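# Four arms build a three-block leaning arch

## Task

Using the scene frame (metres; facing angles in degrees counter-clockwise from +x), the arms are mounted on the tabletop at roughly: arm1 at x=+0.65 y=+0.00 z=+0.72 facing +180; arm2 at x=+0.00 y=+0.65 z=+0.72 facing -90; arm3 at x=-0.65 y=+0.00 z=+0.72 facing +0; arm4 at x=+0.00 y=-0.65 z=+0.72 facing +90. Make an arch out of the three blocks. The two identical leaning blocks must each stand upright on one of their ends (either end), sitting flat on the table, and tilt toward one another. The remaining block, the keystone, must sit centred between them on their slanted upper faces, touching both with no gap at either contact. The three blocks must form one straight line. Any number of arms may be used. The arch must stand by itself at the end; anything held up only by a robot does not count. Finally release everything and move the arms away.

## Robot and tools

Robots. There are four identical i2rt Big YAM arms: arm1, arm2, arm3, arm4. Each has six revolute joints, a two-finger gripper and a wrist camera that, with joints 1 and 6 at zero and the hand level, sits above the hand looking toward the fingertips. Reach is about 1.0 m from the joint 1 axis. Joints move at different speeds, so the path between two postures can sweep wide; plan clear space around other arms and the blocks.

Frames. Everything is expressed in one scene frame with its origin on the floor and +z up; the tabletop is near z=0.72. "hand" is the point between the fingertips; its z axis runs along the fingers and the fingers close along its y axis. Arm base positions are listed in the task.

execute_actions. Argument "actions" is a list holding exactly one action or none. An action is an object keyed by arm name; under each arm goes "joints", an object of absolute targets by joint name (not offsets). Units and ranges: joint1_rad -2.879 to 2.879 (rotation about the foot, positive counter-clockwise seen from above, 0 points the arm the way its foot faces); joint2_rad 0 to 3.141 (shoulder; 0 has the upper arm pointing back roughly level, increasing lifts it up then forward); joint3_rad 0 to 3.019 (elbow; 0 folded, increasing opens it); joint4_rad -1.692 to 1.57 (hand pitch, positive tips fingers up); joint5_rad -1.57 to 1.57 (sideways swing, positive toward the arm's right); joint6_rad -2.094 to 2.094 (hand roll, positive clockwise viewed from behind the hand); gripper_m 0 to 0.093, the fingertip gap in metres. Done tolerances are ±0.045, ±0.14, ±0.09, ±0.055, ±0.03, ±0.035 rad and ±0.003 m. You may name any subset of joints and arms; all named motions begin together. Omitted joints may keep pushing toward an earlier target. An action is capped at 15 s. Optional "cameras": a list drawn from arm1_cam_wrist, arm2_cam_wrist, arm3_cam_wrist, arm4_cam_wrist or "all"; omitted, null or ["all"] gives every camera, [] gives none. Any bad key, unknown camera or out-of-range number rejects the whole call and nothing moves. An empty actions list just reports state and images.

Results. Each arm's state includes joint_positions, joint torques (whole drive output with per-unit offset, scale and noise; not zero in free air, so judge contact by changes, cautiously), and joint_status per commanded joint. The "pictures" line lists cameras in image order. Status words: off_target means the joint stopped short and may still push; contact_stop or time_out means it dropped the target and holds where it stopped, except a timed-out arm joint may keep a target near its position (within 0.375, 0.375, 0.113, 0.225, 0.075, 0.3 rad for joints 1 to 6) and keep pushing, and will move there if the way clears; on_its_own lists such uncommanded behaviour, where "held at" is the held target, not the current position. To relieve a push, command the joint to its reported position. "joint command not followed" (often with a cause line) means a self/inter-arm clearance check blocked that arm's joint targets; the gripper part still runs, blocked joints read not_followed, and the arm may retry them on later actions until given passing targets. That check can react late and ignores fingers, gripper housings and wrist cameras, so arms can still collide. Very small target changes may produce no motion. A joint supporting a load sags. If a call reports a stop, later motion calls in the same reply are skipped.

wait: "seconds" from 0 to 10; commands nothing, lets the sim run, returns state and images.

zoom_image: "camera" (one wrist camera name) and "region" [x0, y0, x1, y1] in pixels from the top-left, at most 504 by 504; only cameras with full images in the most recent result.

read_manual: optional "section", only "licences"; returns URDF licence text, no motion.

finished_scene: "scene", the integer number of the current scene; ends it irreversibly once the last command has been held and reports success. Replying without any tool call also ends things.

The world keeps running while the model thinks; arms hold the last command meanwhile. Loose blocks may occasionally get nudged.

Avoid. Do not knock or push any block off the work area. Do not let two arms press hard together or strike each other. A Big YAM keeps pushing after contact and can push very hard, so avoid driving into the table or blocks; grip force is roughly 50 to 62 N per pad or less. Sustained loads heat motors: a MOTOR HOT line appears from 85 °C; at 100 °C an OVER-TEMPERATURE FAULT drops that arm and gripper until cool, and unfinished keys show limit_stop_at_motor_heat (resend them). Avoid drops, slips, slams and hard hits. End with grippers open and arms clear of the freestanding arch.

Each tool is called after "Call:" in YAML: its name, and indented under it one key for each argument.

## Session

Call:
execute_actions:
  actions: []

Scene clock: 0.00 s.
Joint torques (N m, as the arm reports them, + toward a larger angle): no reading
arm1.joint_positions: joint1_rad=-0.900 joint2_rad=+0.427 joint3_rad=+1.382 joint4_rad=-1.350 joint5_rad=+0.044 joint6_rad=-0.031 gripper_m=+0.094
arm1.joint_status: not commanded
arm1.hand: x=+0.5667 y=+0.1269 z=+1.3824 quat_wxyz=(-0.273, +0.744, -0.372, -0.483) (m; scene frame)
arm2.joint_positions: joint1_rad=+0.124 joint2_rad=+0.492 joint3_rad=+1.522 joint4_rad=-1.532 joint5_rad=-0.152 joint6_rad=+0.124 gripper_m=+0.094
arm2.joint_status: not commanded
arm2.hand: x=+0.0544 y=+0.5273 z=+1.3828 quat_wxyz=(-0.443, -0.563, -0.651, +0.253) (m; scene frame)
arm3.joint_positions: joint1_rad=+0.803 joint2_rad=+0.444 joint3_rad=+1.563 joint4_rad=-1.155 joint5_rad=-0.098 joint6_rad=+0.758 gripper_m=+0.095
arm3.joint_status: not commanded
arm3.hand: x=-0.5702 y=+0.0996 z=+1.4648 quat_wxyz=(-0.469, +0.041, -0.722, -0.507) (m; scene frame)
arm4.joint_positions: joint1_rad=+0.124 joint2_rad=+0.575 joint3_rad=+1.461 joint4_rad=-1.410 joint5_rad=+0.243 joint6_rad=+0.223 gripper_m=+0.095
arm4.joint_status: not commanded
arm4.hand: x=+0.0152 y=-0.4496 z=+1.3679 quat_wxyz=(-0.364, +0.540, -0.676, -0.345) (m; scene frame)
pictures: arm1_cam_wrist, arm2_cam_wrist, arm3_cam_wrist, arm4_cam_wrist
Images, in order (width x height): arm1_cam_wrist 504x504, arm2_cam_wrist 504x504, arm3_cam_wrist 504x504, arm4_cam_wrist 504x504.

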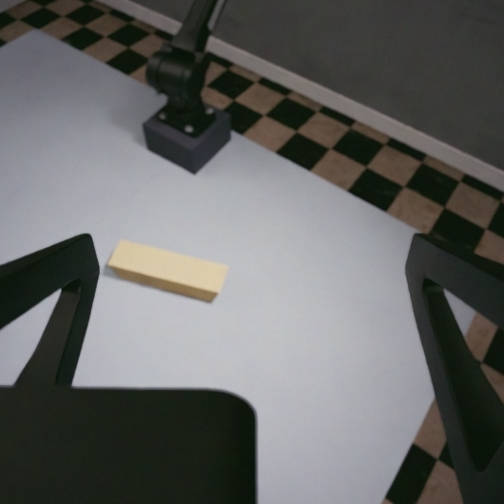

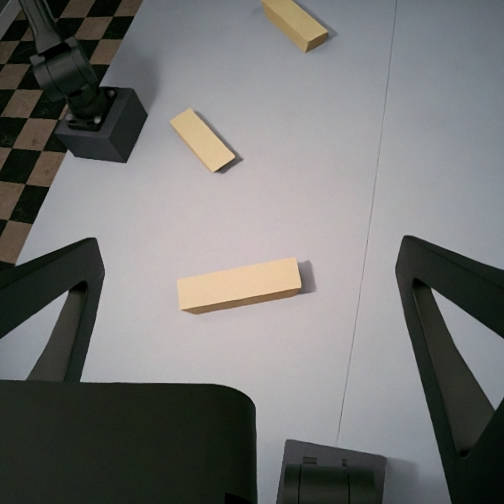

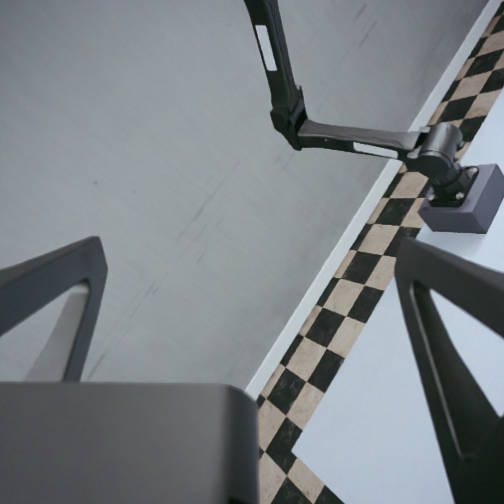

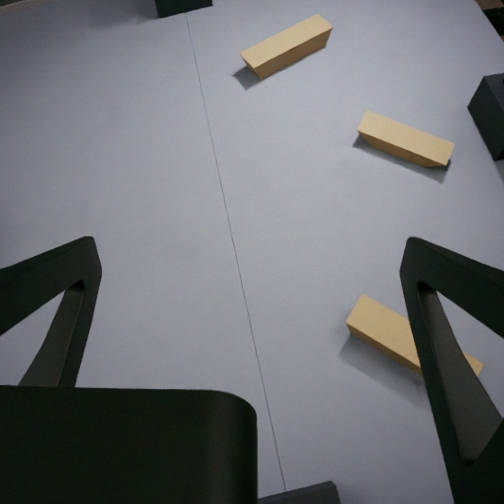

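Call:
zoom_image:
  camera: "arm4_cam_wrist"
  region: [220, 0, 504, 200]

Call:
zoom_image:
  camera: "arm2_cam_wrist"
  region: [140, 0, 380, 340]

Call:
zoom_image:
  camera: "arm4_cam_wrist"
  region: [320, 260, 504, 420]

Call:
zoom_image:
  camera: "arm1_cam_wrist"
  region: [80, 200, 280, 340]

Region (220, 0, 504, 200) of arm4_cam_wrist's 504x504 image, scaled by 1.775, with more detail than that image has; it fills the top 355 rows of this view, and the rest is white.

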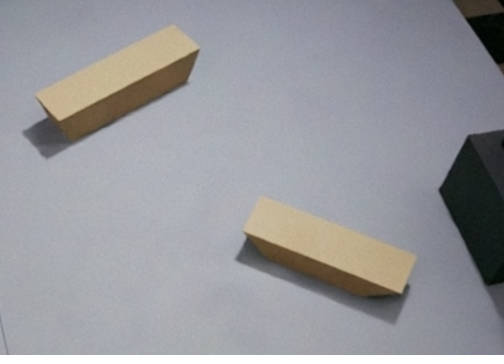

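Region (140, 0, 380, 340) of arm2_cam_wrist's 504x504 image, scaled by 1.482, with more detail than that image has; it fills the left 356 columns of this view, and the rest is white.

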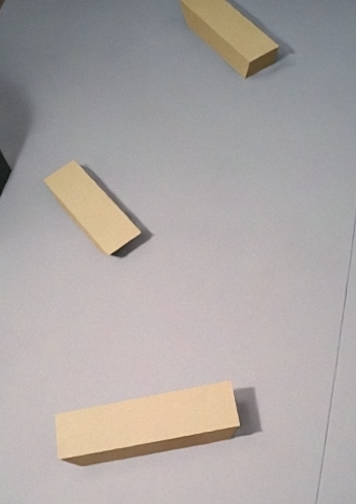

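Region (320, 260, 504, 420) of arm4_cam_wrist's 504x504 image, scaled by 2.739, with more detail than that image has; it fills the top 438 rows of this view, and the rest is white.

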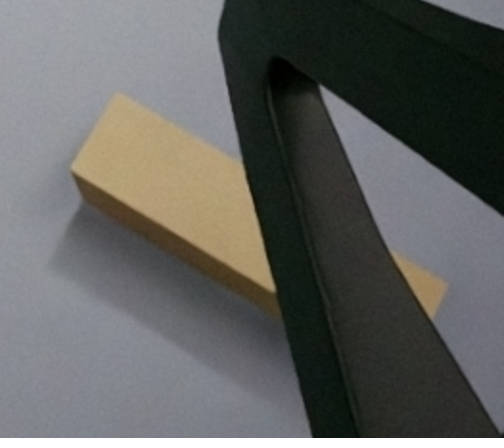

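Region (80, 200, 280, 340) of arm1_cam_wrist's 504x504 image, scaled by 2.520, with more detail than that image has; it fills the top 353 rows of this view, and the rest is white.

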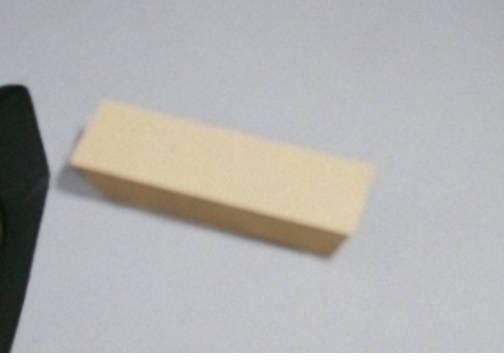

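Call:
execute_actions:
  actions:
    - {"arm1":{"joints":{"joint1_rad":-1.5}},"arm2":{"joints":{"joint1_rad":0.507,"joint2_rad":1.975,"joint3_rad":1.741,"joint4_rad":-0.691,"joint5_rad":0,"joint6_rad":0}},"arm4":{"joints":{"joint1_rad":-0.793,"joint2_rad":0.975,"joint3_rad":0.67,"joint4_rad":-0.62,"joint5_rad":0,"joint6_rad":0}},"arm3":{"joints":{"joint1_rad":0.0,"joint2_rad":0.54,"joint3_rad":0.307,"joint4_rad":0.233,"joint5_rad":0,"joint6_rad":0}}}

Scene clock: 121.80 s.
Joint torques (N m, as the arm reports them, + toward a larger angle): arm1=[ 0.63  6.61  9.03  2.09 -0.04 -0.01] | arm2=[  1.68 -19.88  10.54   1.67   0.14  -0.1 ] | arm3=[-0.61 -0.36 11.71  2.55  0.17 -0.19] | arm4=[-0.95 -6.49  7.9   1.57  0.1  -0.22]
arm1.joint_positions: joint1_rad=-1.493 joint2_rad=+0.427 joint3_rad=+1.382 joint4_rad=-1.350 joint5_rad=+0.044 joint6_rad=-0.031 gripper_m=+0.094
arm1.joint_status: all done
arm1.hand: x=+0.6522 y=+0.1526 z=+1.3825 quat_wxyz=(-0.403, +0.603, -0.573, -0.382) (m; scene frame)
arm2.joint_positions: joint1_rad=+0.502 joint2_rad=+1.970 joint3_rad=+1.726 joint4_rad=-0.702 joint5_rad=-0.004 joint6_rad=+0.009 gripper_m=+0.094
arm2.joint_status: all done
arm2.hand: x=+0.3915 y=+0.0156 z=+0.9609 quat_wxyz=(-0.265, -0.468, -0.830, +0.150) (m; scene frame)
arm3.joint_positions: joint1_rad=+0.007 joint2_rad=+0.546 joint3_rad=+0.298 joint4_rad=+0.213 joint5_rad=-0.001 joint6_rad=+0.014 gripper_m=+0.095
arm3.joint_status: all done
arm3.hand: x=-0.2994 y=-0.0041 z=+1.0559 quat_wxyz=(-0.691, -0.008, -0.723, +0.001) (m; scene frame)
arm4.joint_positions: joint1_rad=-0.787 joint2_rad=+0.991 joint3_rad=+0.672 joint4_rad=-0.635 joint5_rad=+0.001 joint6_rad=+0.013 gripper_m=+0.095
arm4.joint_status: all done
arm4.hand: x=+0.2624 y=-0.3802 z=+0.9624 quat_wxyz=(-0.276, +0.367, -0.881, -0.114) (m; scene frame)
pictures: arm1_cam_wrist, arm2_cam_wrist, arm3_cam_wrist, arm4_cam_wrist
Images, in order (width x height): arm1_cam_wrist 504x504, arm2_cam_wrist 504x504, arm3_cam_wrist 504x504, arm4_cam_wrist 504x504.

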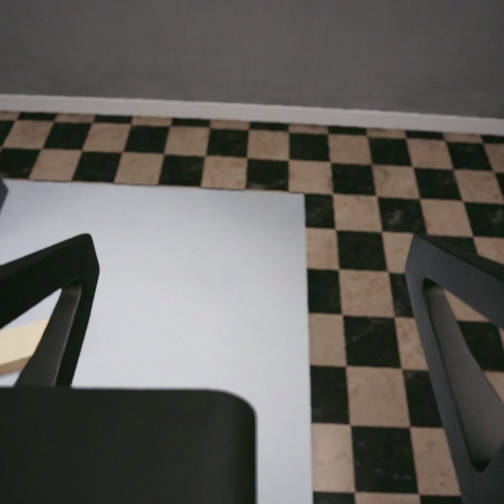

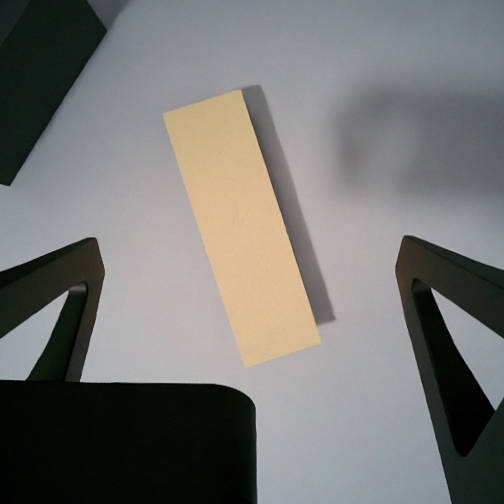

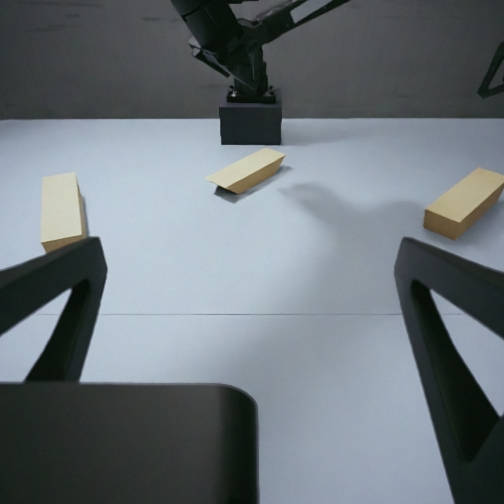

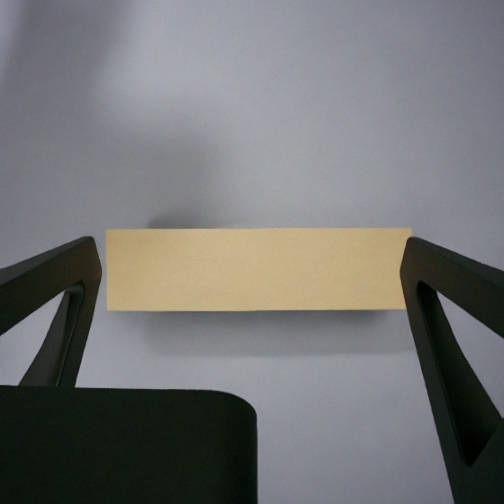

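Call:
zoom_image:
  camera: "arm3_cam_wrist"
  region: [180, 80, 320, 220]

Call:
zoom_image:
  camera: "arm3_cam_wrist"
  region: [394, 140, 504, 250]

Call:
zoom_image:
  camera: "arm3_cam_wrist"
  region: [10, 150, 130, 270]

Region (180, 80, 320, 220) of arm3_cam_wrist's 504x504 image, scaled by 3.600, with more detail than that image has.

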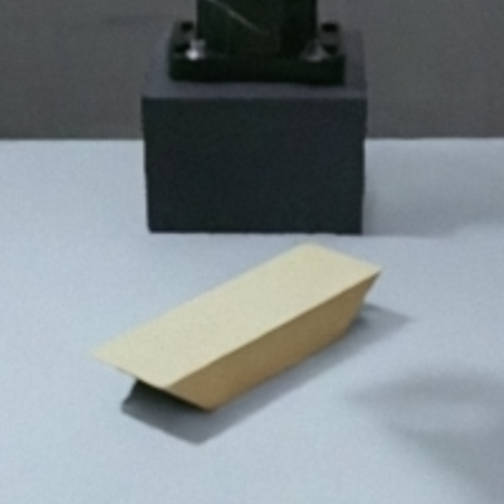

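Region (394, 140, 504, 250) of arm3_cam_wrist's 504x504 image, scaled by 4.582, with more detail than that image has.

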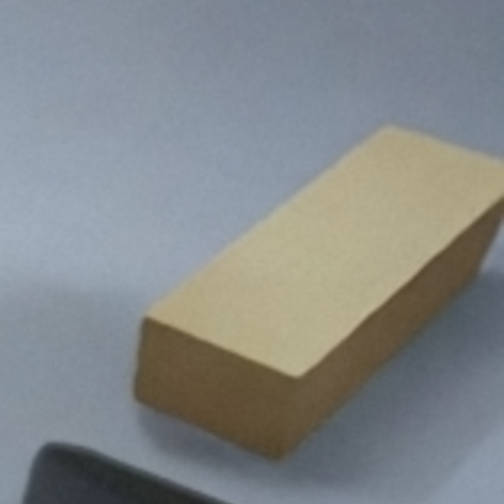

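Region (10, 150, 130, 270) of arm3_cam_wrist's 504x504 image, scaled by 4.200, with more detail than that image has.

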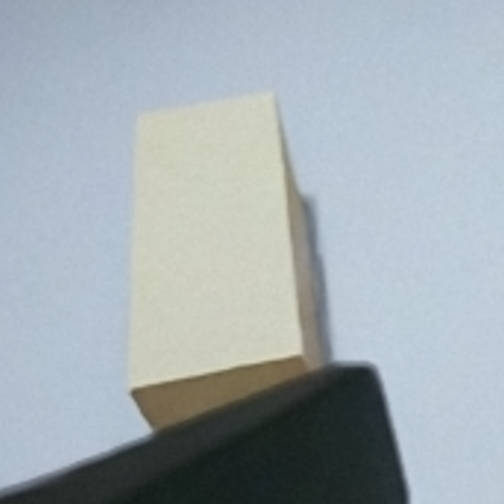

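Call:
execute_actions:
  actions:
    - {"arm1":{"joints":{"joint2_rad":1.2,"joint3_rad":0.56,"joint4_rad":-0.9,"joint5_rad":0,"joint6_rad":0.728}},"arm2":{"joints":{"joint1_rad":0.537,"joint2_rad":0.975,"joint3_rad":0.67,"joint4_rad":-0.62}},"arm4":{"joints":{"joint1_rad":-0.662,"joint2_rad":1.4715,"joint3_rad":0.838,"joint4_rad":-0.937,"joint6_rad":1.705}}}

Scene clock: 244.03 s.
Joint torques (N m, as the arm reports them, + toward a larger angle): arm1=[ 0.34 -6.4   8.6   0.75 -0.12  0.07] | arm2=[ 1.32 -6.05  9.15  1.43  0.13 -0.09] | arm3=[-0.52 -0.38 11.7   2.59  0.18 -0.19] | arm4=[ -0.37 -10.32   7.34  -0.34   0.21   0.  ]
arm1.joint_positions: joint1_rad=-1.493 joint2_rad=+1.198 joint3_rad=+0.558 joint4_rad=-0.911 joint5_rad=+0.004 joint6_rad=+0.719 gripper_m=+0.094
arm1.joint_status: all done
arm1.hand: x=+0.6408 y=+0.2580 z=+0.8498 quat_wxyz=(-0.006, +0.434, -0.901, -0.008) (m; scene frame)
arm2.joint_positions: joint1_rad=+0.538 joint2_rad=+0.985 joint3_rad=+0.673 joint4_rad=-0.623 joint5_rad=-0.003 joint6_rad=+0.008 gripper_m=+0.094
arm2.joint_status: all done
arm2.hand: x=+0.2111 y=+0.3365 z=+0.9703 quat_wxyz=(-0.272, -0.452, -0.837, +0.148) (m; scene frame)
arm3.joint_positions: joint1_rad=+0.007 joint2_rad=+0.546 joint3_rad=+0.298 joint4_rad=+0.213 joint5_rad=-0.001 joint6_rad=+0.014 gripper_m=+0.095
arm3.joint_status: not commanded
arm3.hand: x=-0.2994 y=-0.0041 z=+1.0559 quat_wxyz=(-0.691, -0.008, -0.723, +0.001) (m; scene frame)
arm4.joint_positions: joint1_rad=-0.664 joint2_rad=+1.467 joint3_rad=+0.816 joint4_rad=-0.930 joint5_rad=+0.001 joint6_rad=+1.692 gripper_m=+0.095
arm4.joint_status: all done
arm4.hand: x=+0.2122 y=-0.3711 z=+0.8349 quat_wxyz=(-0.001, -0.374, -0.927, +0.011) (m; scene frame)
pictures: arm1_cam_wrist, arm2_cam_wrist, arm3_cam_wrist, arm4_cam_wrist
Images, in order (width x height): arm1_cam_wrist 504x504, arm2_cam_wrist 504x504, arm3_cam_wrist 504x504, arm4_cam_wrist 504x504.

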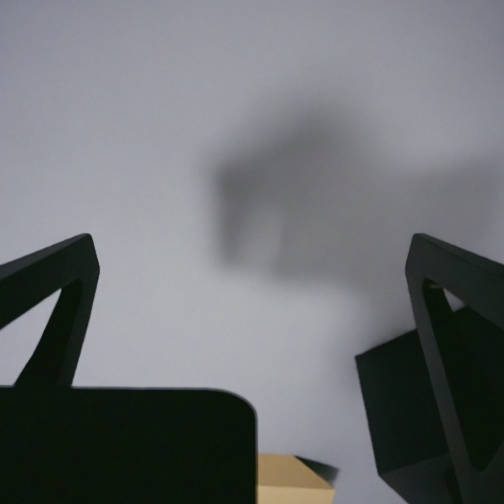

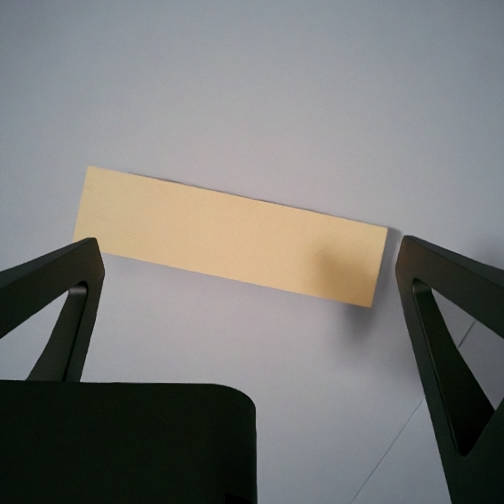

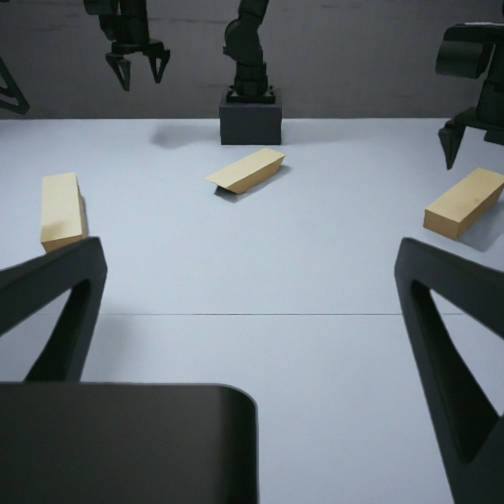

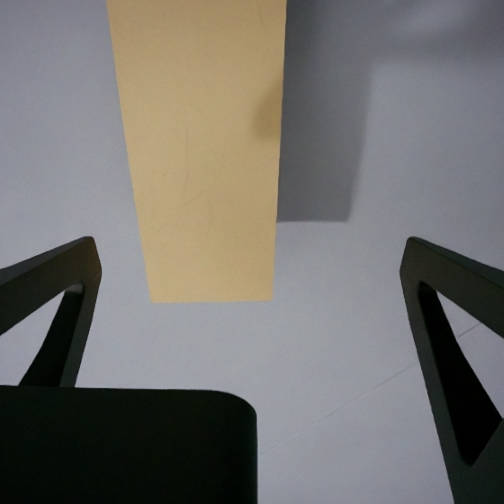

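Call:
execute_actions:
  actions:
    - {"arm1":{"joints":{"joint1_rad":0.0}},"arm2":{"joints":{"joint1_rad":0.457,"joint2_rad":1.553,"joint3_rad":0.915,"joint4_rad":-0.923,"joint6_rad":-1.442}},"arm4":{"joints":{"joint1_rad":-0.658,"joint2_rad":1.51,"joint3_rad":0.88,"joint4_rad":-0.93}}}
  cameras: ["arm1_cam_wrist","arm2_cam_wrist","arm4_cam_wrist"]

Scene clock: 329.67 s.
Joint torques (N m, as the arm reports them, + toward a larger angle): arm1=[ 1.1  -6.56  8.64  0.52 -0.06  0.07] | arm2=[  1.41 -10.82   8.32  -0.16   0.02  -0.12] | arm3=[-0.54 -0.36 11.73  2.56  0.17 -0.18] | arm4=[-0.01 -8.91  8.5  -0.09  0.21  0.  ]
arm1.joint_positions: joint1_rad=-0.005 joint2_rad=+1.198 joint3_rad=+0.558 joint4_rad=-0.906 joint5_rad=+0.002 joint6_rad=+0.720 gripper_m=+0.094
arm1.joint_status: all done
arm1.hand: x=+0.3926 y=+0.0098 z=+0.8495 quat_wxyz=(+0.003, +0.929, -0.369, -0.012) (m; scene frame)
arm2.joint_positions: joint1_rad=+0.457 joint2_rad=+1.550 joint3_rad=+0.895 joint4_rad=-0.917 joint5_rad=-0.003 joint6_rad=-1.433 gripper_m=+0.094
arm2.joint_status: all done
arm2.hand: x=+0.1861 y=+0.3157 z=+0.8338 quat_wxyz=(+0.005, +0.182, -0.983, -0.003) (m; scene frame)
arm3.joint_positions: joint1_rad=+0.007 joint2_rad=+0.546 joint3_rad=+0.298 joint4_rad=+0.213 joint5_rad=-0.001 joint6_rad=+0.014 gripper_m=+0.095
arm3.joint_status: not commanded
arm3.hand: x=-0.2994 y=-0.0041 z=+1.0559 quat_wxyz=(-0.691, -0.008, -0.723, +0.001) (m; scene frame)
arm4.joint_positions: joint1_rad=-0.664 joint2_rad=+1.485 joint3_rad=+0.841 joint4_rad=-0.930 joint5_rad=+0.001 joint6_rad=+1.693 gripper_m=+0.095
arm4.joint_status: all done
arm4.hand: x=+0.2182 y=-0.3631 z=+0.8363 quat_wxyz=(-0.002, -0.375, -0.927, +0.008) (m; scene frame)
pictures: arm1_cam_wrist, arm2_cam_wrist, arm4_cam_wrist
Images, in order (width x height): arm1_cam_wrist 504x504, arm2_cam_wrist 504x504, arm4_cam_wrist 504x504.

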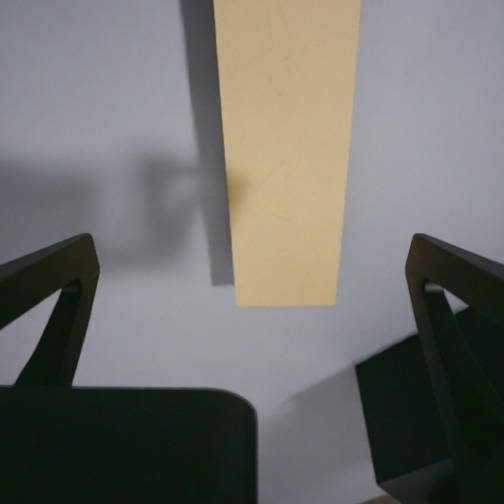

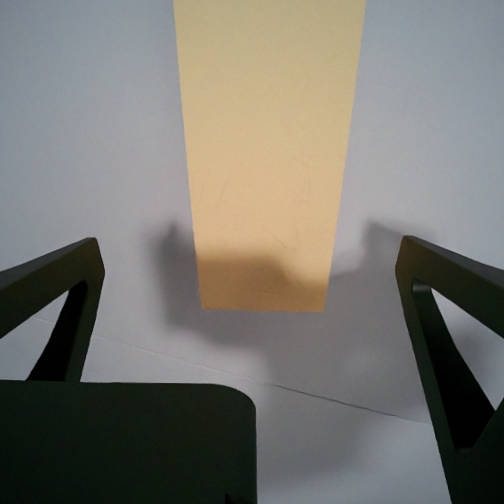

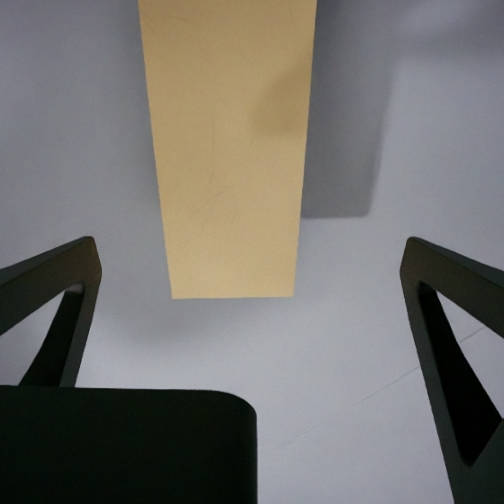

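Call:
execute_actions:
  actions:
    - {"arm1":{"joints":{"joint1_rad":-0.045,"joint2_rad":1.31,"joint3_rad":0.468,"joint4_rad":-0.737,"joint6_rad":0.648}},"arm2":{"joints":{"joint1_rad":0.422,"joint2_rad":1.628,"joint3_rad":0.855,"joint4_rad":-0.82,"joint6_rad":-1.465}},"arm4":{"joints":{"joint2_rad":1.582,"joint3_rad":0.80,"joint4_rad":-0.815}}}
  cameras: ["arm1_cam_wrist","arm2_cam_wrist","arm4_cam_wrist"]

Scene clock: 388.63 s.
Joint torques (N m, as the arm reports them, + toward a larger angle): arm1=[ 0.36 -7.55  7.66  0.67 -0.05 -0.1 ] | arm2=[  1.11 -10.21   6.     0.41   0.01  -0.11] | arm3=[-0.52 -0.39 11.69  2.56  0.17 -0.19] | arm4=[ -0.02 -10.39   5.67   0.31   0.21   0.  ]
arm1.joint_positions: joint1_rad=-0.038 joint2_rad=+1.315 joint3_rad=+0.460 joint4_rad=-0.747 joint5_rad=+0.002 joint6_rad=+0.657 gripper_m=+0.094
arm1.joint_status: all done
arm1.hand: x=+0.4182 y=+0.0167 z=+0.7957 quat_wxyz=(-0.006, +0.935, -0.355, +0.015) (m; scene frame)
arm2.joint_positions: joint1_rad=+0.425 joint2_rad=+1.616 joint3_rad=+0.860 joint4_rad=-0.828 joint5_rad=-0.003 joint6_rad=-1.456 gripper_m=+0.094
arm2.joint_status: all done
arm2.hand: x=+0.1736 y=+0.3125 z=+0.8000 quat_wxyz=(+0.006, +0.178, -0.984, -0.008) (m; scene frame)
arm3.joint_positions: joint1_rad=+0.007 joint2_rad=+0.546 joint3_rad=+0.298 joint4_rad=+0.213 joint5_rad=-0.001 joint6_rad=+0.014 gripper_m=+0.095
arm3.joint_status: not commanded
arm3.hand: x=-0.2994 y=-0.0041 z=+1.0559 quat_wxyz=(-0.691, -0.008, -0.723, +0.001) (m; scene frame)
arm4.joint_positions: joint1_rad=-0.664 joint2_rad=+1.570 joint3_rad=+0.795 joint4_rad=-0.824 joint5_rad=+0.001 joint6_rad=+1.693 gripper_m=+0.095
arm4.joint_status: all done
arm4.hand: x=+0.2143 y=-0.3688 z=+0.7941 quat_wxyz=(+0.002, -0.374, -0.927, +0.020) (m; scene frame)
pictures: arm1_cam_wrist, arm2_cam_wrist, arm4_cam_wrist
Images, in order (width x height): arm1_cam_wrist 504x504, arm2_cam_wrist 504x504, arm4_cam_wrist 504x504.

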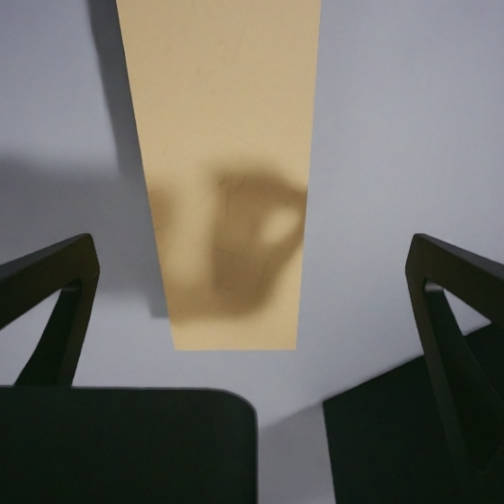

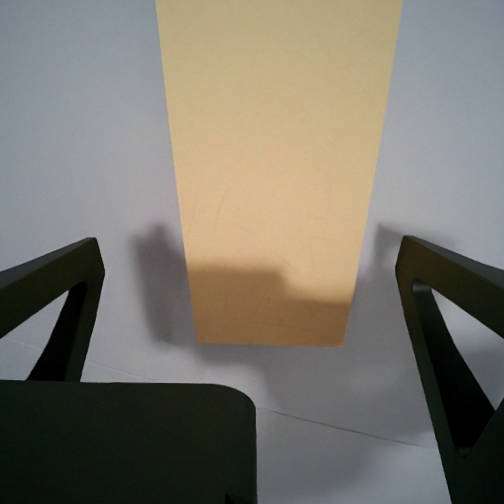

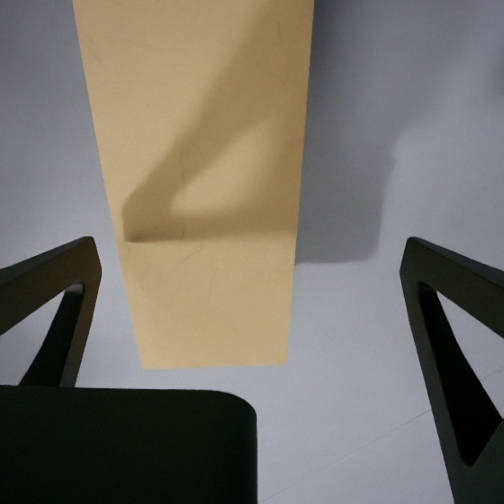

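Call:
execute_actions:
  actions:
    - {"arm1":{"joints":{"joint2_rad":1.528,"joint3_rad":0.44,"joint4_rad":-0.467}},"arm2":{"joints":{"joint2_rad":1.748,"joint3_rad":0.83,"joint4_rad":-0.655}},"arm4":{"joints":{"joint2_rad":1.702,"joint3_rad":0.785,"joint4_rad":-0.648}}}
  cameras: ["arm1_cam_wrist","arm2_cam_wrist","arm4_cam_wrist"]

Scene clock: 419.87 s.
Joint torques (N m, as the arm reports them, + toward a larger angle): arm1=[ 0.32 -8.82  4.88  0.68 -0.06 -0.09] | arm2=[  1.09 -11.39   5.05   0.4    0.02  -0.1 ] | arm3=[-0.56 -0.36 11.72  2.55  0.17 -0.18] | arm4=[ -0.03 -11.62   4.67   0.32   0.21   0.  ]
arm1.joint_positions: joint1_rad=-0.038 joint2_rad=+1.529 joint3_rad=+0.442 joint4_rad=-0.478 joint5_rad=+0.002 joint6_rad=+0.657 gripper_m=+0.094
arm1.joint_status: all done
arm1.hand: x=+0.3999 y=+0.0179 z=+0.7433 quat_wxyz=(+0.000, +0.935, -0.354, -0.003) (m; scene frame)
arm2.joint_positions: joint1_rad=+0.425 joint2_rad=+1.741 joint3_rad=+0.835 joint4_rad=-0.663 joint5_rad=-0.003 joint6_rad=-1.457 gripper_m=+0.094
arm2.joint_status: all done
arm2.hand: x=+0.1764 y=+0.3057 z=+0.7477 quat_wxyz=(+0.004, +0.178, -0.984, -0.001) (m; scene frame)
arm3.joint_positions: joint1_rad=+0.007 joint2_rad=+0.546 joint3_rad=+0.298 joint4_rad=+0.213 joint5_rad=-0.001 joint6_rad=+0.014 gripper_m=+0.095
arm3.joint_status: not commanded
arm3.hand: x=-0.2994 y=-0.0041 z=+1.0559 quat_wxyz=(-0.691, -0.008, -0.723, +0.001) (m; scene frame)
arm4.joint_positions: joint1_rad=-0.664 joint2_rad=+1.692 joint3_rad=+0.785 joint4_rad=-0.658 joint5_rad=+0.001 joint6_rad=+1.693 gripper_m=+0.095
arm4.joint_status: all done
arm4.hand: x=+0.2241 y=-0.3563 z=+0.7491 quat_wxyz=(-0.003, -0.375, -0.927, +0.004) (m; scene frame)
pictures: arm1_cam_wrist, arm2_cam_wrist, arm4_cam_wrist
Images, in order (width x height): arm1_cam_wrist 504x504, arm2_cam_wrist 504x504, arm4_cam_wrist 504x504.

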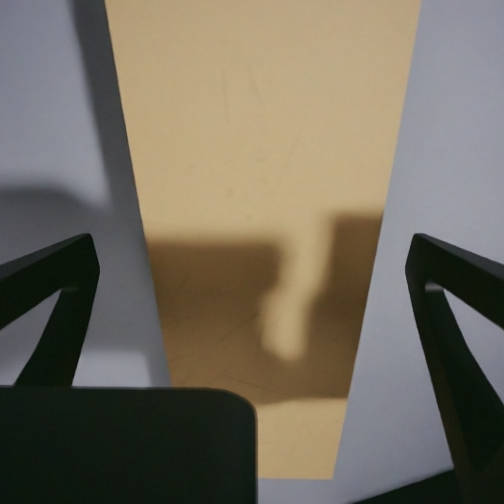

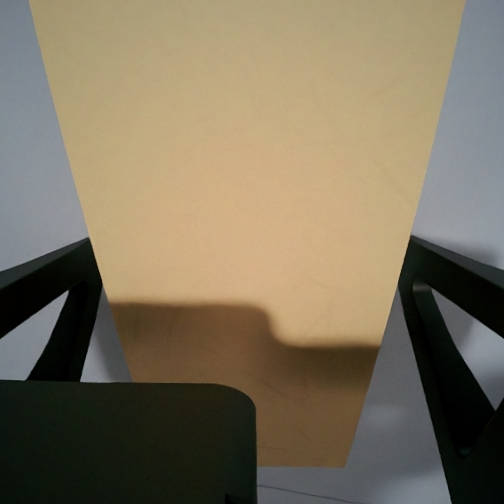

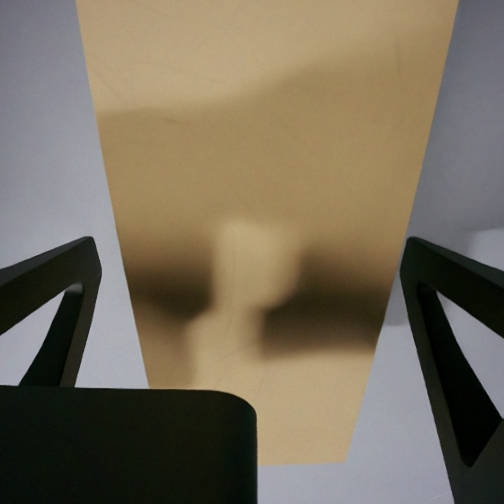

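Call:
execute_actions:
  actions:
    - {"arm1":{"joints":{"gripper_m":0.03}},"arm2":{"joints":{"gripper_m":0.03}},"arm4":{"joints":{"gripper_m":0.03}}}
  cameras: ["arm1_cam_wrist","arm2_cam_wrist","arm4_cam_wrist"]

Scene clock: 432.40 s.
Joint torques (N m, as the arm reports them, + toward a larger angle): arm1=[ 0.49 -8.7   4.9   0.73 -0.06 -0.09] | arm2=[  1.13 -11.5    5.04   0.36  -0.02  -0.08] | arm3=[-0.57 -0.36 11.71  2.54  0.17 -0.18] | arm4=[ -0.1  -11.64   4.69   0.25   0.23  -0.03]
arm1.joint_positions: joint1_rad=-0.038 joint2_rad=+1.529 joint3_rad=+0.441 joint4_rad=-0.477 joint5_rad=+0.002 joint6_rad=+0.656 gripper_m=+0.059
arm1.joint_status: gripper_m off_target (ended at +0.059, target +0.030)
arm1.hand: x=+0.4000 y=+0.0180 z=+0.7432 quat_wxyz=(+0.000, +0.935, -0.354, -0.003) (m; scene frame)
arm2.joint_positions: joint1_rad=+0.425 joint2_rad=+1.741 joint3_rad=+0.835 joint4_rad=-0.661 joint5_rad=-0.002 joint6_rad=-1.458 gripper_m=+0.060
arm2.joint_status: gripper_m off_target (ended at +0.060, target +0.030)
arm2.hand: x=+0.1765 y=+0.3053 z=+0.7477 quat_wxyz=(+0.004, +0.179, -0.984, +0.000) (m; scene frame)
arm3.joint_positions: joint1_rad=+0.007 joint2_rad=+0.546 joint3_rad=+0.298 joint4_rad=+0.213 joint5_rad=-0.001 joint6_rad=+0.014 gripper_m=+0.095
arm3.joint_status: not commanded
arm3.hand: x=-0.2994 y=-0.0041 z=+1.0559 quat_wxyz=(-0.691, -0.008, -0.723, +0.001) (m; scene frame)
arm4.joint_positions: joint1_rad=-0.664 joint2_rad=+1.692 joint3_rad=+0.784 joint4_rad=-0.656 joint5_rad=+0.000 joint6_rad=+1.696 gripper_m=+0.060
arm4.joint_status: gripper_m off_target (ended at +0.060, target +0.030)
arm4.hand: x=+0.2242 y=-0.3560 z=+0.7490 quat_wxyz=(-0.003, -0.376, -0.927, +0.003) (m; scene frame)
pictures: arm1_cam_wrist, arm2_cam_wrist, arm4_cam_wrist
Images, in order (width x height): arm1_cam_wrist 504x504, arm2_cam_wrist 504x504, arm4_cam_wrist 504x504.

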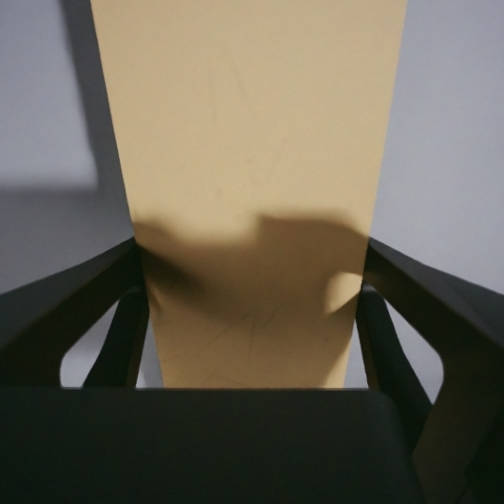

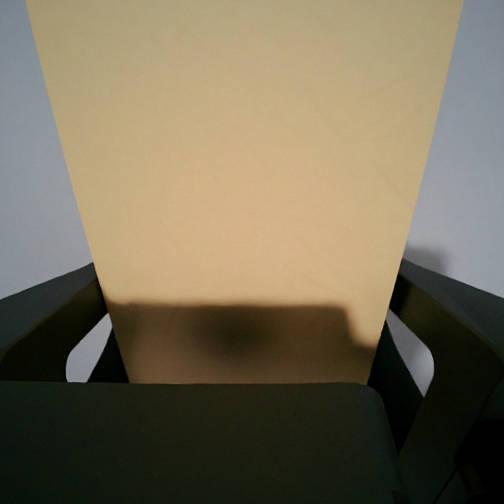

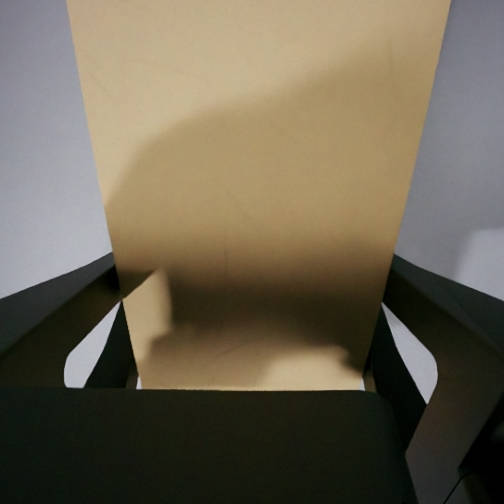

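Call:
execute_actions:
  actions:
    - {"arm1":{"joints":{"joint2_rad":1.003,"joint3_rad":0.82,"joint4_rad":-1.372}},"arm2":{"joints":{"joint2_rad":1.52,"joint3_rad":0.95,"joint4_rad":-0.98}},"arm4":{"joints":{"joint2_rad":1.45,"joint3_rad":0.895,"joint4_rad":-0.996}}}

Scene clock: 487.23 s.
Joint torques (N m, as the arm reports them, + toward a larger angle): arm1=[ 0.37 -5.11 11.22 -0.07 -0.03 -0.08] | arm2=[  1.04 -10.53   9.74  -0.28  -0.22  -0.08] | arm3=[-0.48 -0.27 11.71  2.56  0.17 -0.18] | arm4=[  0.08 -11.16   8.61  -0.37   0.43  -0.03]
arm1.joint_positions: joint1_rad=-0.038 joint2_rad=+1.000 joint3_rad=+0.808 joint4_rad=-1.363 joint5_rad=+0.002 joint6_rad=+0.656 gripper_m=+0.059
arm1.joint_status: all done
arm1.hand: x=+0.3993 y=+0.0180 z=+0.9826 quat_wxyz=(+0.001, +0.935, -0.354, -0.007) (m; scene frame)
arm2.joint_positions: joint1_rad=+0.425 joint2_rad=+1.518 joint3_rad=+0.912 joint4_rad=-0.972 joint5_rad=+0.004 joint6_rad=-1.459 gripper_m=+0.060
arm2.joint_status: all done
arm2.hand: x=+0.1733 y=+0.3115 z=+0.8513 quat_wxyz=(+0.009, +0.179, -0.984, -0.004) (m; scene frame)
arm3.joint_positions: joint1_rad=+0.007 joint2_rad=+0.546 joint3_rad=+0.298 joint4_rad=+0.213 joint5_rad=-0.001 joint6_rad=+0.014 gripper_m=+0.095
arm3.joint_status: not commanded
arm3.hand: x=-0.2994 y=-0.0041 z=+1.0559 quat_wxyz=(-0.691, -0.008, -0.723, +0.001) (m; scene frame)
arm4.joint_positions: joint1_rad=-0.664 joint2_rad=+1.451 joint3_rad=+0.857 joint4_rad=-0.987 joint5_rad=-0.006 joint6_rad=+1.696 gripper_m=+0.060
arm4.joint_status: all done
arm4.hand: x=+0.2151 y=-0.3653 z=+0.8530 quat_wxyz=(+0.002, -0.376, -0.927, +0.010) (m; scene frame)
pictures: arm1_cam_wrist, arm2_cam_wrist, arm3_cam_wrist, arm4_cam_wrist
Images, in order (width x height): arm1_cam_wrist 504x504, arm2_cam_wrist 504x504, arm3_cam_wrist 504x504, arm4_cam_wrist 504x504.

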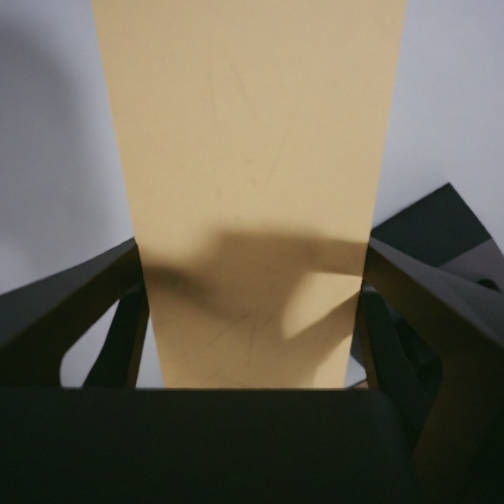

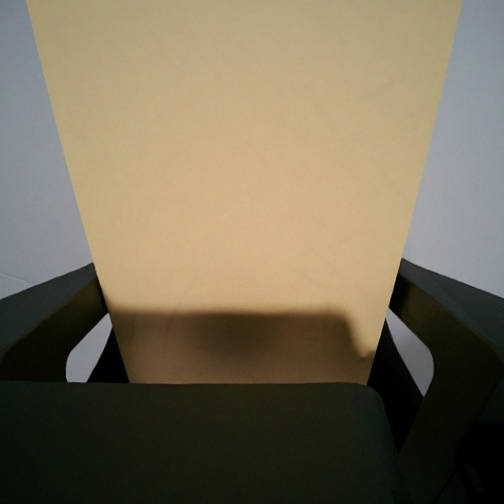

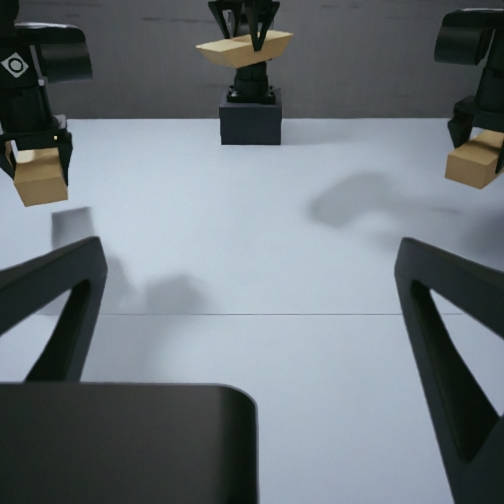

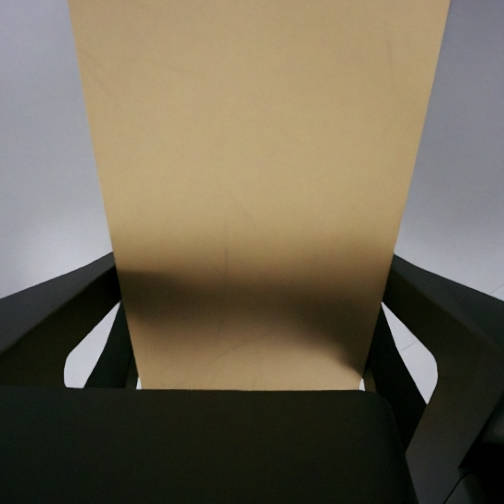

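Call:
execute_actions:
  actions:
    - {"arm1":{"joints":{"joint1_rad":0.032,"joint6_rad":1.571}},"arm2":{"joints":{"joint1_rad":-0.047,"joint2_rad":1.395,"joint3_rad":1.09,"joint4_rad":-1.248,"joint6_rad":0}},"arm4":{"joints":{"joint1_rad":-0.012,"joint2_rad":1.395,"joint3_rad":1.09,"joint4_rad":-1.248,"joint6_rad":0}}}

Scene clock: 503.20 s.
Joint torques (N m, as the arm reports them, + toward a larger angle): arm1=[ 1.16 -4.94 11.25 -0.16 -0.01  0.08] | arm2=[  2.02 -10.69  10.9   -0.06  -0.16   0.11] | arm3=[-0.6  -0.37 11.71  2.56  0.17 -0.19] | arm4=[ -0.57 -14.76   9.32  -0.24   0.24  -0.19]
arm1.joint_positions: joint1_rad=+0.029 joint2_rad=+1.000 joint3_rad=+0.808 joint4_rad=-1.363 joint5_rad=+0.002 joint6_rad=+1.562 gripper_m=+0.059
arm1.joint_status: all done
arm1.hand: x=+0.3986 y=+0.0011 z=+0.9826 quat_wxyz=(+0.004, +0.710, -0.705, -0.006) (m; scene frame)
arm2.joint_positions: joint1_rad=-0.055 joint2_rad=+1.400 joint3_rad=+1.052 joint4_rad=-1.244 joint5_rad=+0.004 joint6_rad=-0.009 gripper_m=+0.060
arm2.joint_status: all done
arm2.hand: x=-0.0027 y=+0.2736 z=+0.9435 quat_wxyz=(+0.013, -0.707, -0.707, -0.002) (m; scene frame)
arm3.joint_positions: joint1_rad=+0.007 joint2_rad=+0.546 joint3_rad=+0.298 joint4_rad=+0.213 joint5_rad=-0.001 joint6_rad=+0.014 gripper_m=+0.095
arm3.joint_status: not commanded
arm3.hand: x=-0.2994 y=-0.0041 z=+1.0559 quat_wxyz=(-0.691, -0.008, -0.723, +0.001) (m; scene frame)
arm4.joint_positions: joint1_rad=-0.010 joint2_rad=+1.428 joint3_rad=+1.054 joint4_rad=-1.242 joint5_rad=-0.003 joint6_rad=+0.013 gripper_m=+0.060
arm4.joint_status: all done
arm4.hand: x=-0.0027 y=-0.2708 z=+0.9266 quat_wxyz=(+0.022, +0.705, -0.709, +0.019) (m; scene frame)
pictures: arm1_cam_wrist, arm2_cam_wrist, arm3_cam_wrist, arm4_cam_wrist
Images, in order (width x height): arm1_cam_wrist 504x504, arm2_cam_wrist 504x504, arm3_cam_wrist 504x504, arm4_cam_wrist 504x504.

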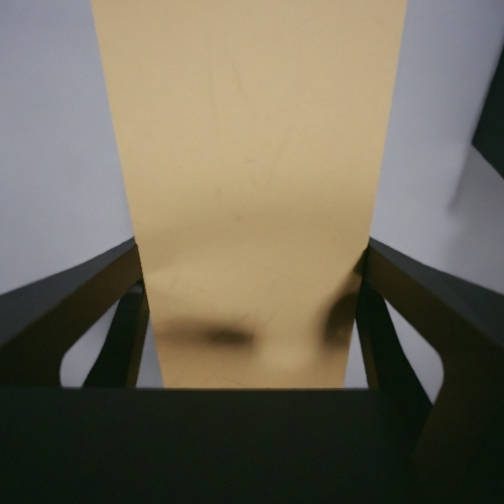

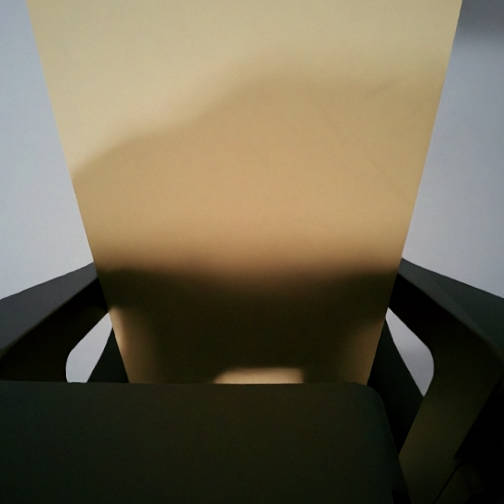

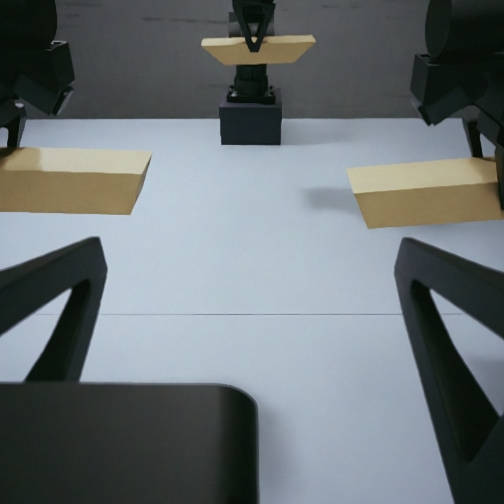

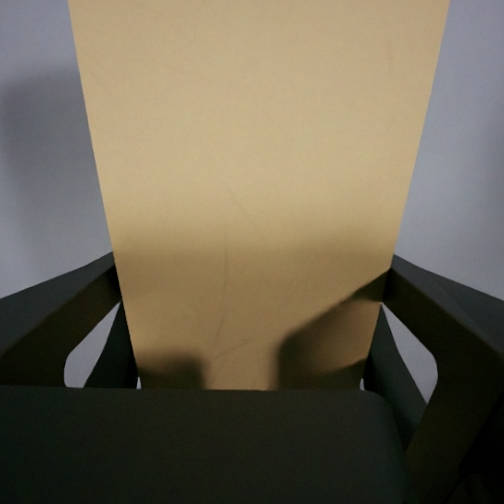

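Call:
zoom_image:
  camera: "arm3_cam_wrist"
  region: [190, 0, 330, 90]

Call:
zoom_image:
  camera: "arm3_cam_wrist"
  region: [0, 120, 180, 240]

Call:
zoom_image:
  camera: "arm3_cam_wrist"
  region: [330, 130, 504, 250]

Region (190, 0, 330, 90) of arm3_cam_wrist's 504x504 image, scaled by 3.600, with more detail than that image has; it fills the top 324 rows of this view, and the rest is white.

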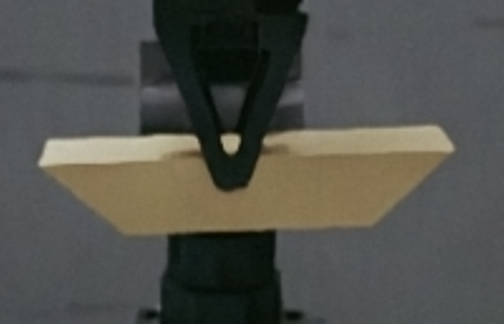

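Region (0, 120, 180, 240) of arm3_cam_wrist's 504x504 image, scaled by 2.800, with more detail than that image has.

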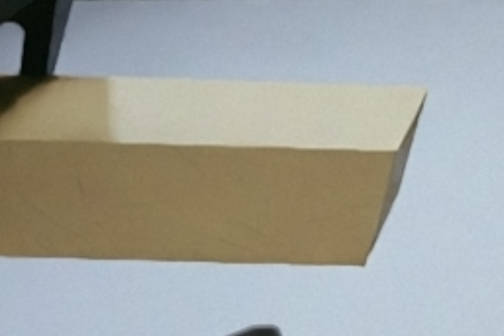

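Region (330, 130, 504, 250) of arm3_cam_wrist's 504x504 image, scaled by 2.897, with more detail than that image has; it fills the top 348 rows of this view, and the rest is white.

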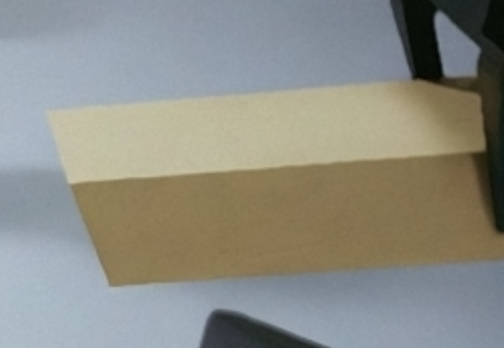

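Call:
execute_actions:
  actions:
    - {"arm2":{"joints":{"joint2_rad":1.26,"joint3_rad":0.665,"joint4_rad":0.25}},"arm4":{"joints":{"joint2_rad":1.245,"joint3_rad":0.66,"joint4_rad":0.24}}}
  cameras: ["arm2_cam_wrist","arm3_cam_wrist","arm4_cam_wrist"]

Scene clock: 605.03 s.
Joint torques (N m, as the arm reports them, + toward a larger angle): arm1=[ 1.23 -4.97 11.21 -0.11 -0.02  0.08] | arm2=[ 1.96 -9.76 10.93  3.46 -0.14  0.09] | arm3=[-0.6  -0.26 11.71  2.57  0.17 -0.18] | arm4=[-0.65 -9.93  9.97  3.09  0.23 -0.22]
arm1.joint_positions: joint1_rad=+0.029 joint2_rad=+1.000 joint3_rad=+0.808 joint4_rad=-1.363 joint5_rad=+0.002 joint6_rad=+1.562 gripper_m=+0.059
arm1.joint_status: not commanded
arm1.hand: x=+0.3986 y=+0.0011 z=+0.9826 quat_wxyz=(+0.004, +0.709, -0.705, -0.006) (m; scene frame)
arm2.joint_positions: joint1_rad=-0.055 joint2_rad=+1.279 joint3_rad=+0.629 joint4_rad=+0.210 joint5_rad=+0.004 joint6_rad=-0.008 gripper_m=+0.060
arm2.joint_status: all done
arm2.hand: x=-0.0032 y=+0.1476 z=+0.9806 quat_wxyz=(-0.371, -0.596, -0.599, +0.386) (m; scene frame)
arm3.joint_positions: joint1_rad=+0.007 joint2_rad=+0.546 joint3_rad=+0.298 joint4_rad=+0.213 joint5_rad=-0.001 joint6_rad=+0.014 gripper_m=+0.095
arm3.joint_status: not commanded
arm3.hand: x=-0.2994 y=-0.0041 z=+1.0559 quat_wxyz=(-0.691, -0.008, -0.723, +0.001) (m; scene frame)
arm4.joint_positions: joint1_rad=-0.010 joint2_rad=+1.257 joint3_rad=+0.618 joint4_rad=+0.197 joint5_rad=-0.003 joint6_rad=+0.012 gripper_m=+0.060
arm4.joint_status: all done
arm4.hand: x=-0.0035 y=-0.1513 z=+0.9742 quat_wxyz=(-0.370, +0.599, -0.601, -0.379) (m; scene frame)
pictures: arm2_cam_wrist, arm3_cam_wrist, arm4_cam_wrist
Images, in order (width x height): arm2_cam_wrist 504x504, arm3_cam_wrist 504x504, arm4_cam_wrist 504x504.

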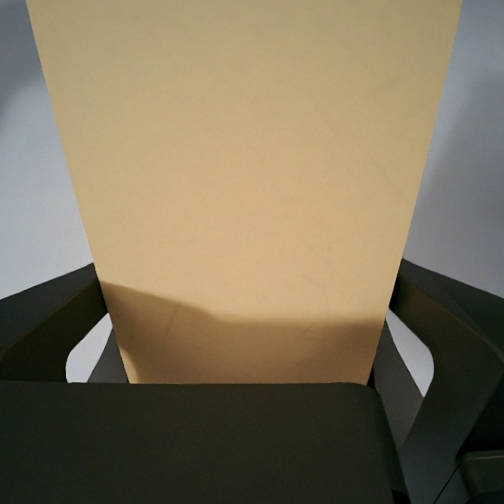

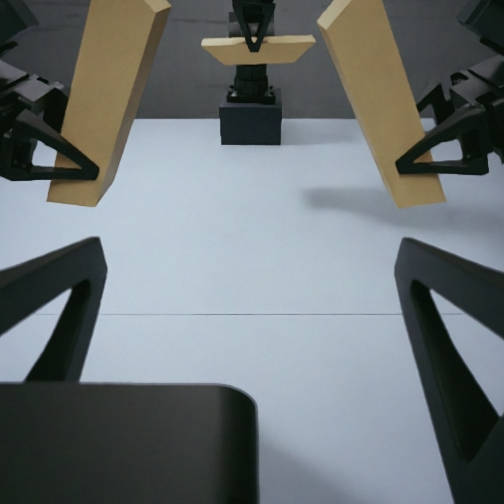

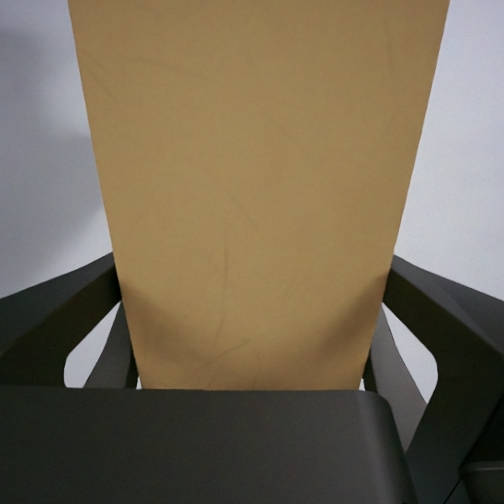

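Call:
zoom_image:
  camera: "arm3_cam_wrist"
  region: [0, 60, 180, 230]

Call:
zoom_image:
  camera: "arm3_cam_wrist"
  region: [324, 60, 504, 230]

Region (0, 60, 180, 230) of arm3_cam_wrist's 504x504 image, scaled by 2.800, with more detail than that image has.

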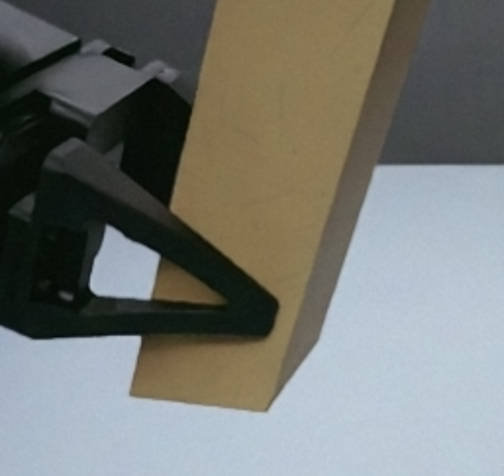

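Region (324, 60, 504, 230) of arm3_cam_wrist's 504x504 image, scaled by 2.800, with more detail than that image has.

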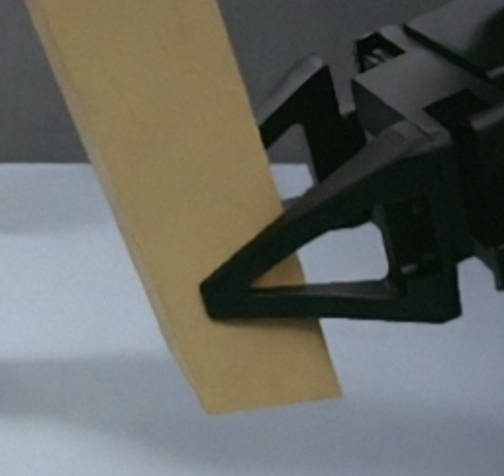

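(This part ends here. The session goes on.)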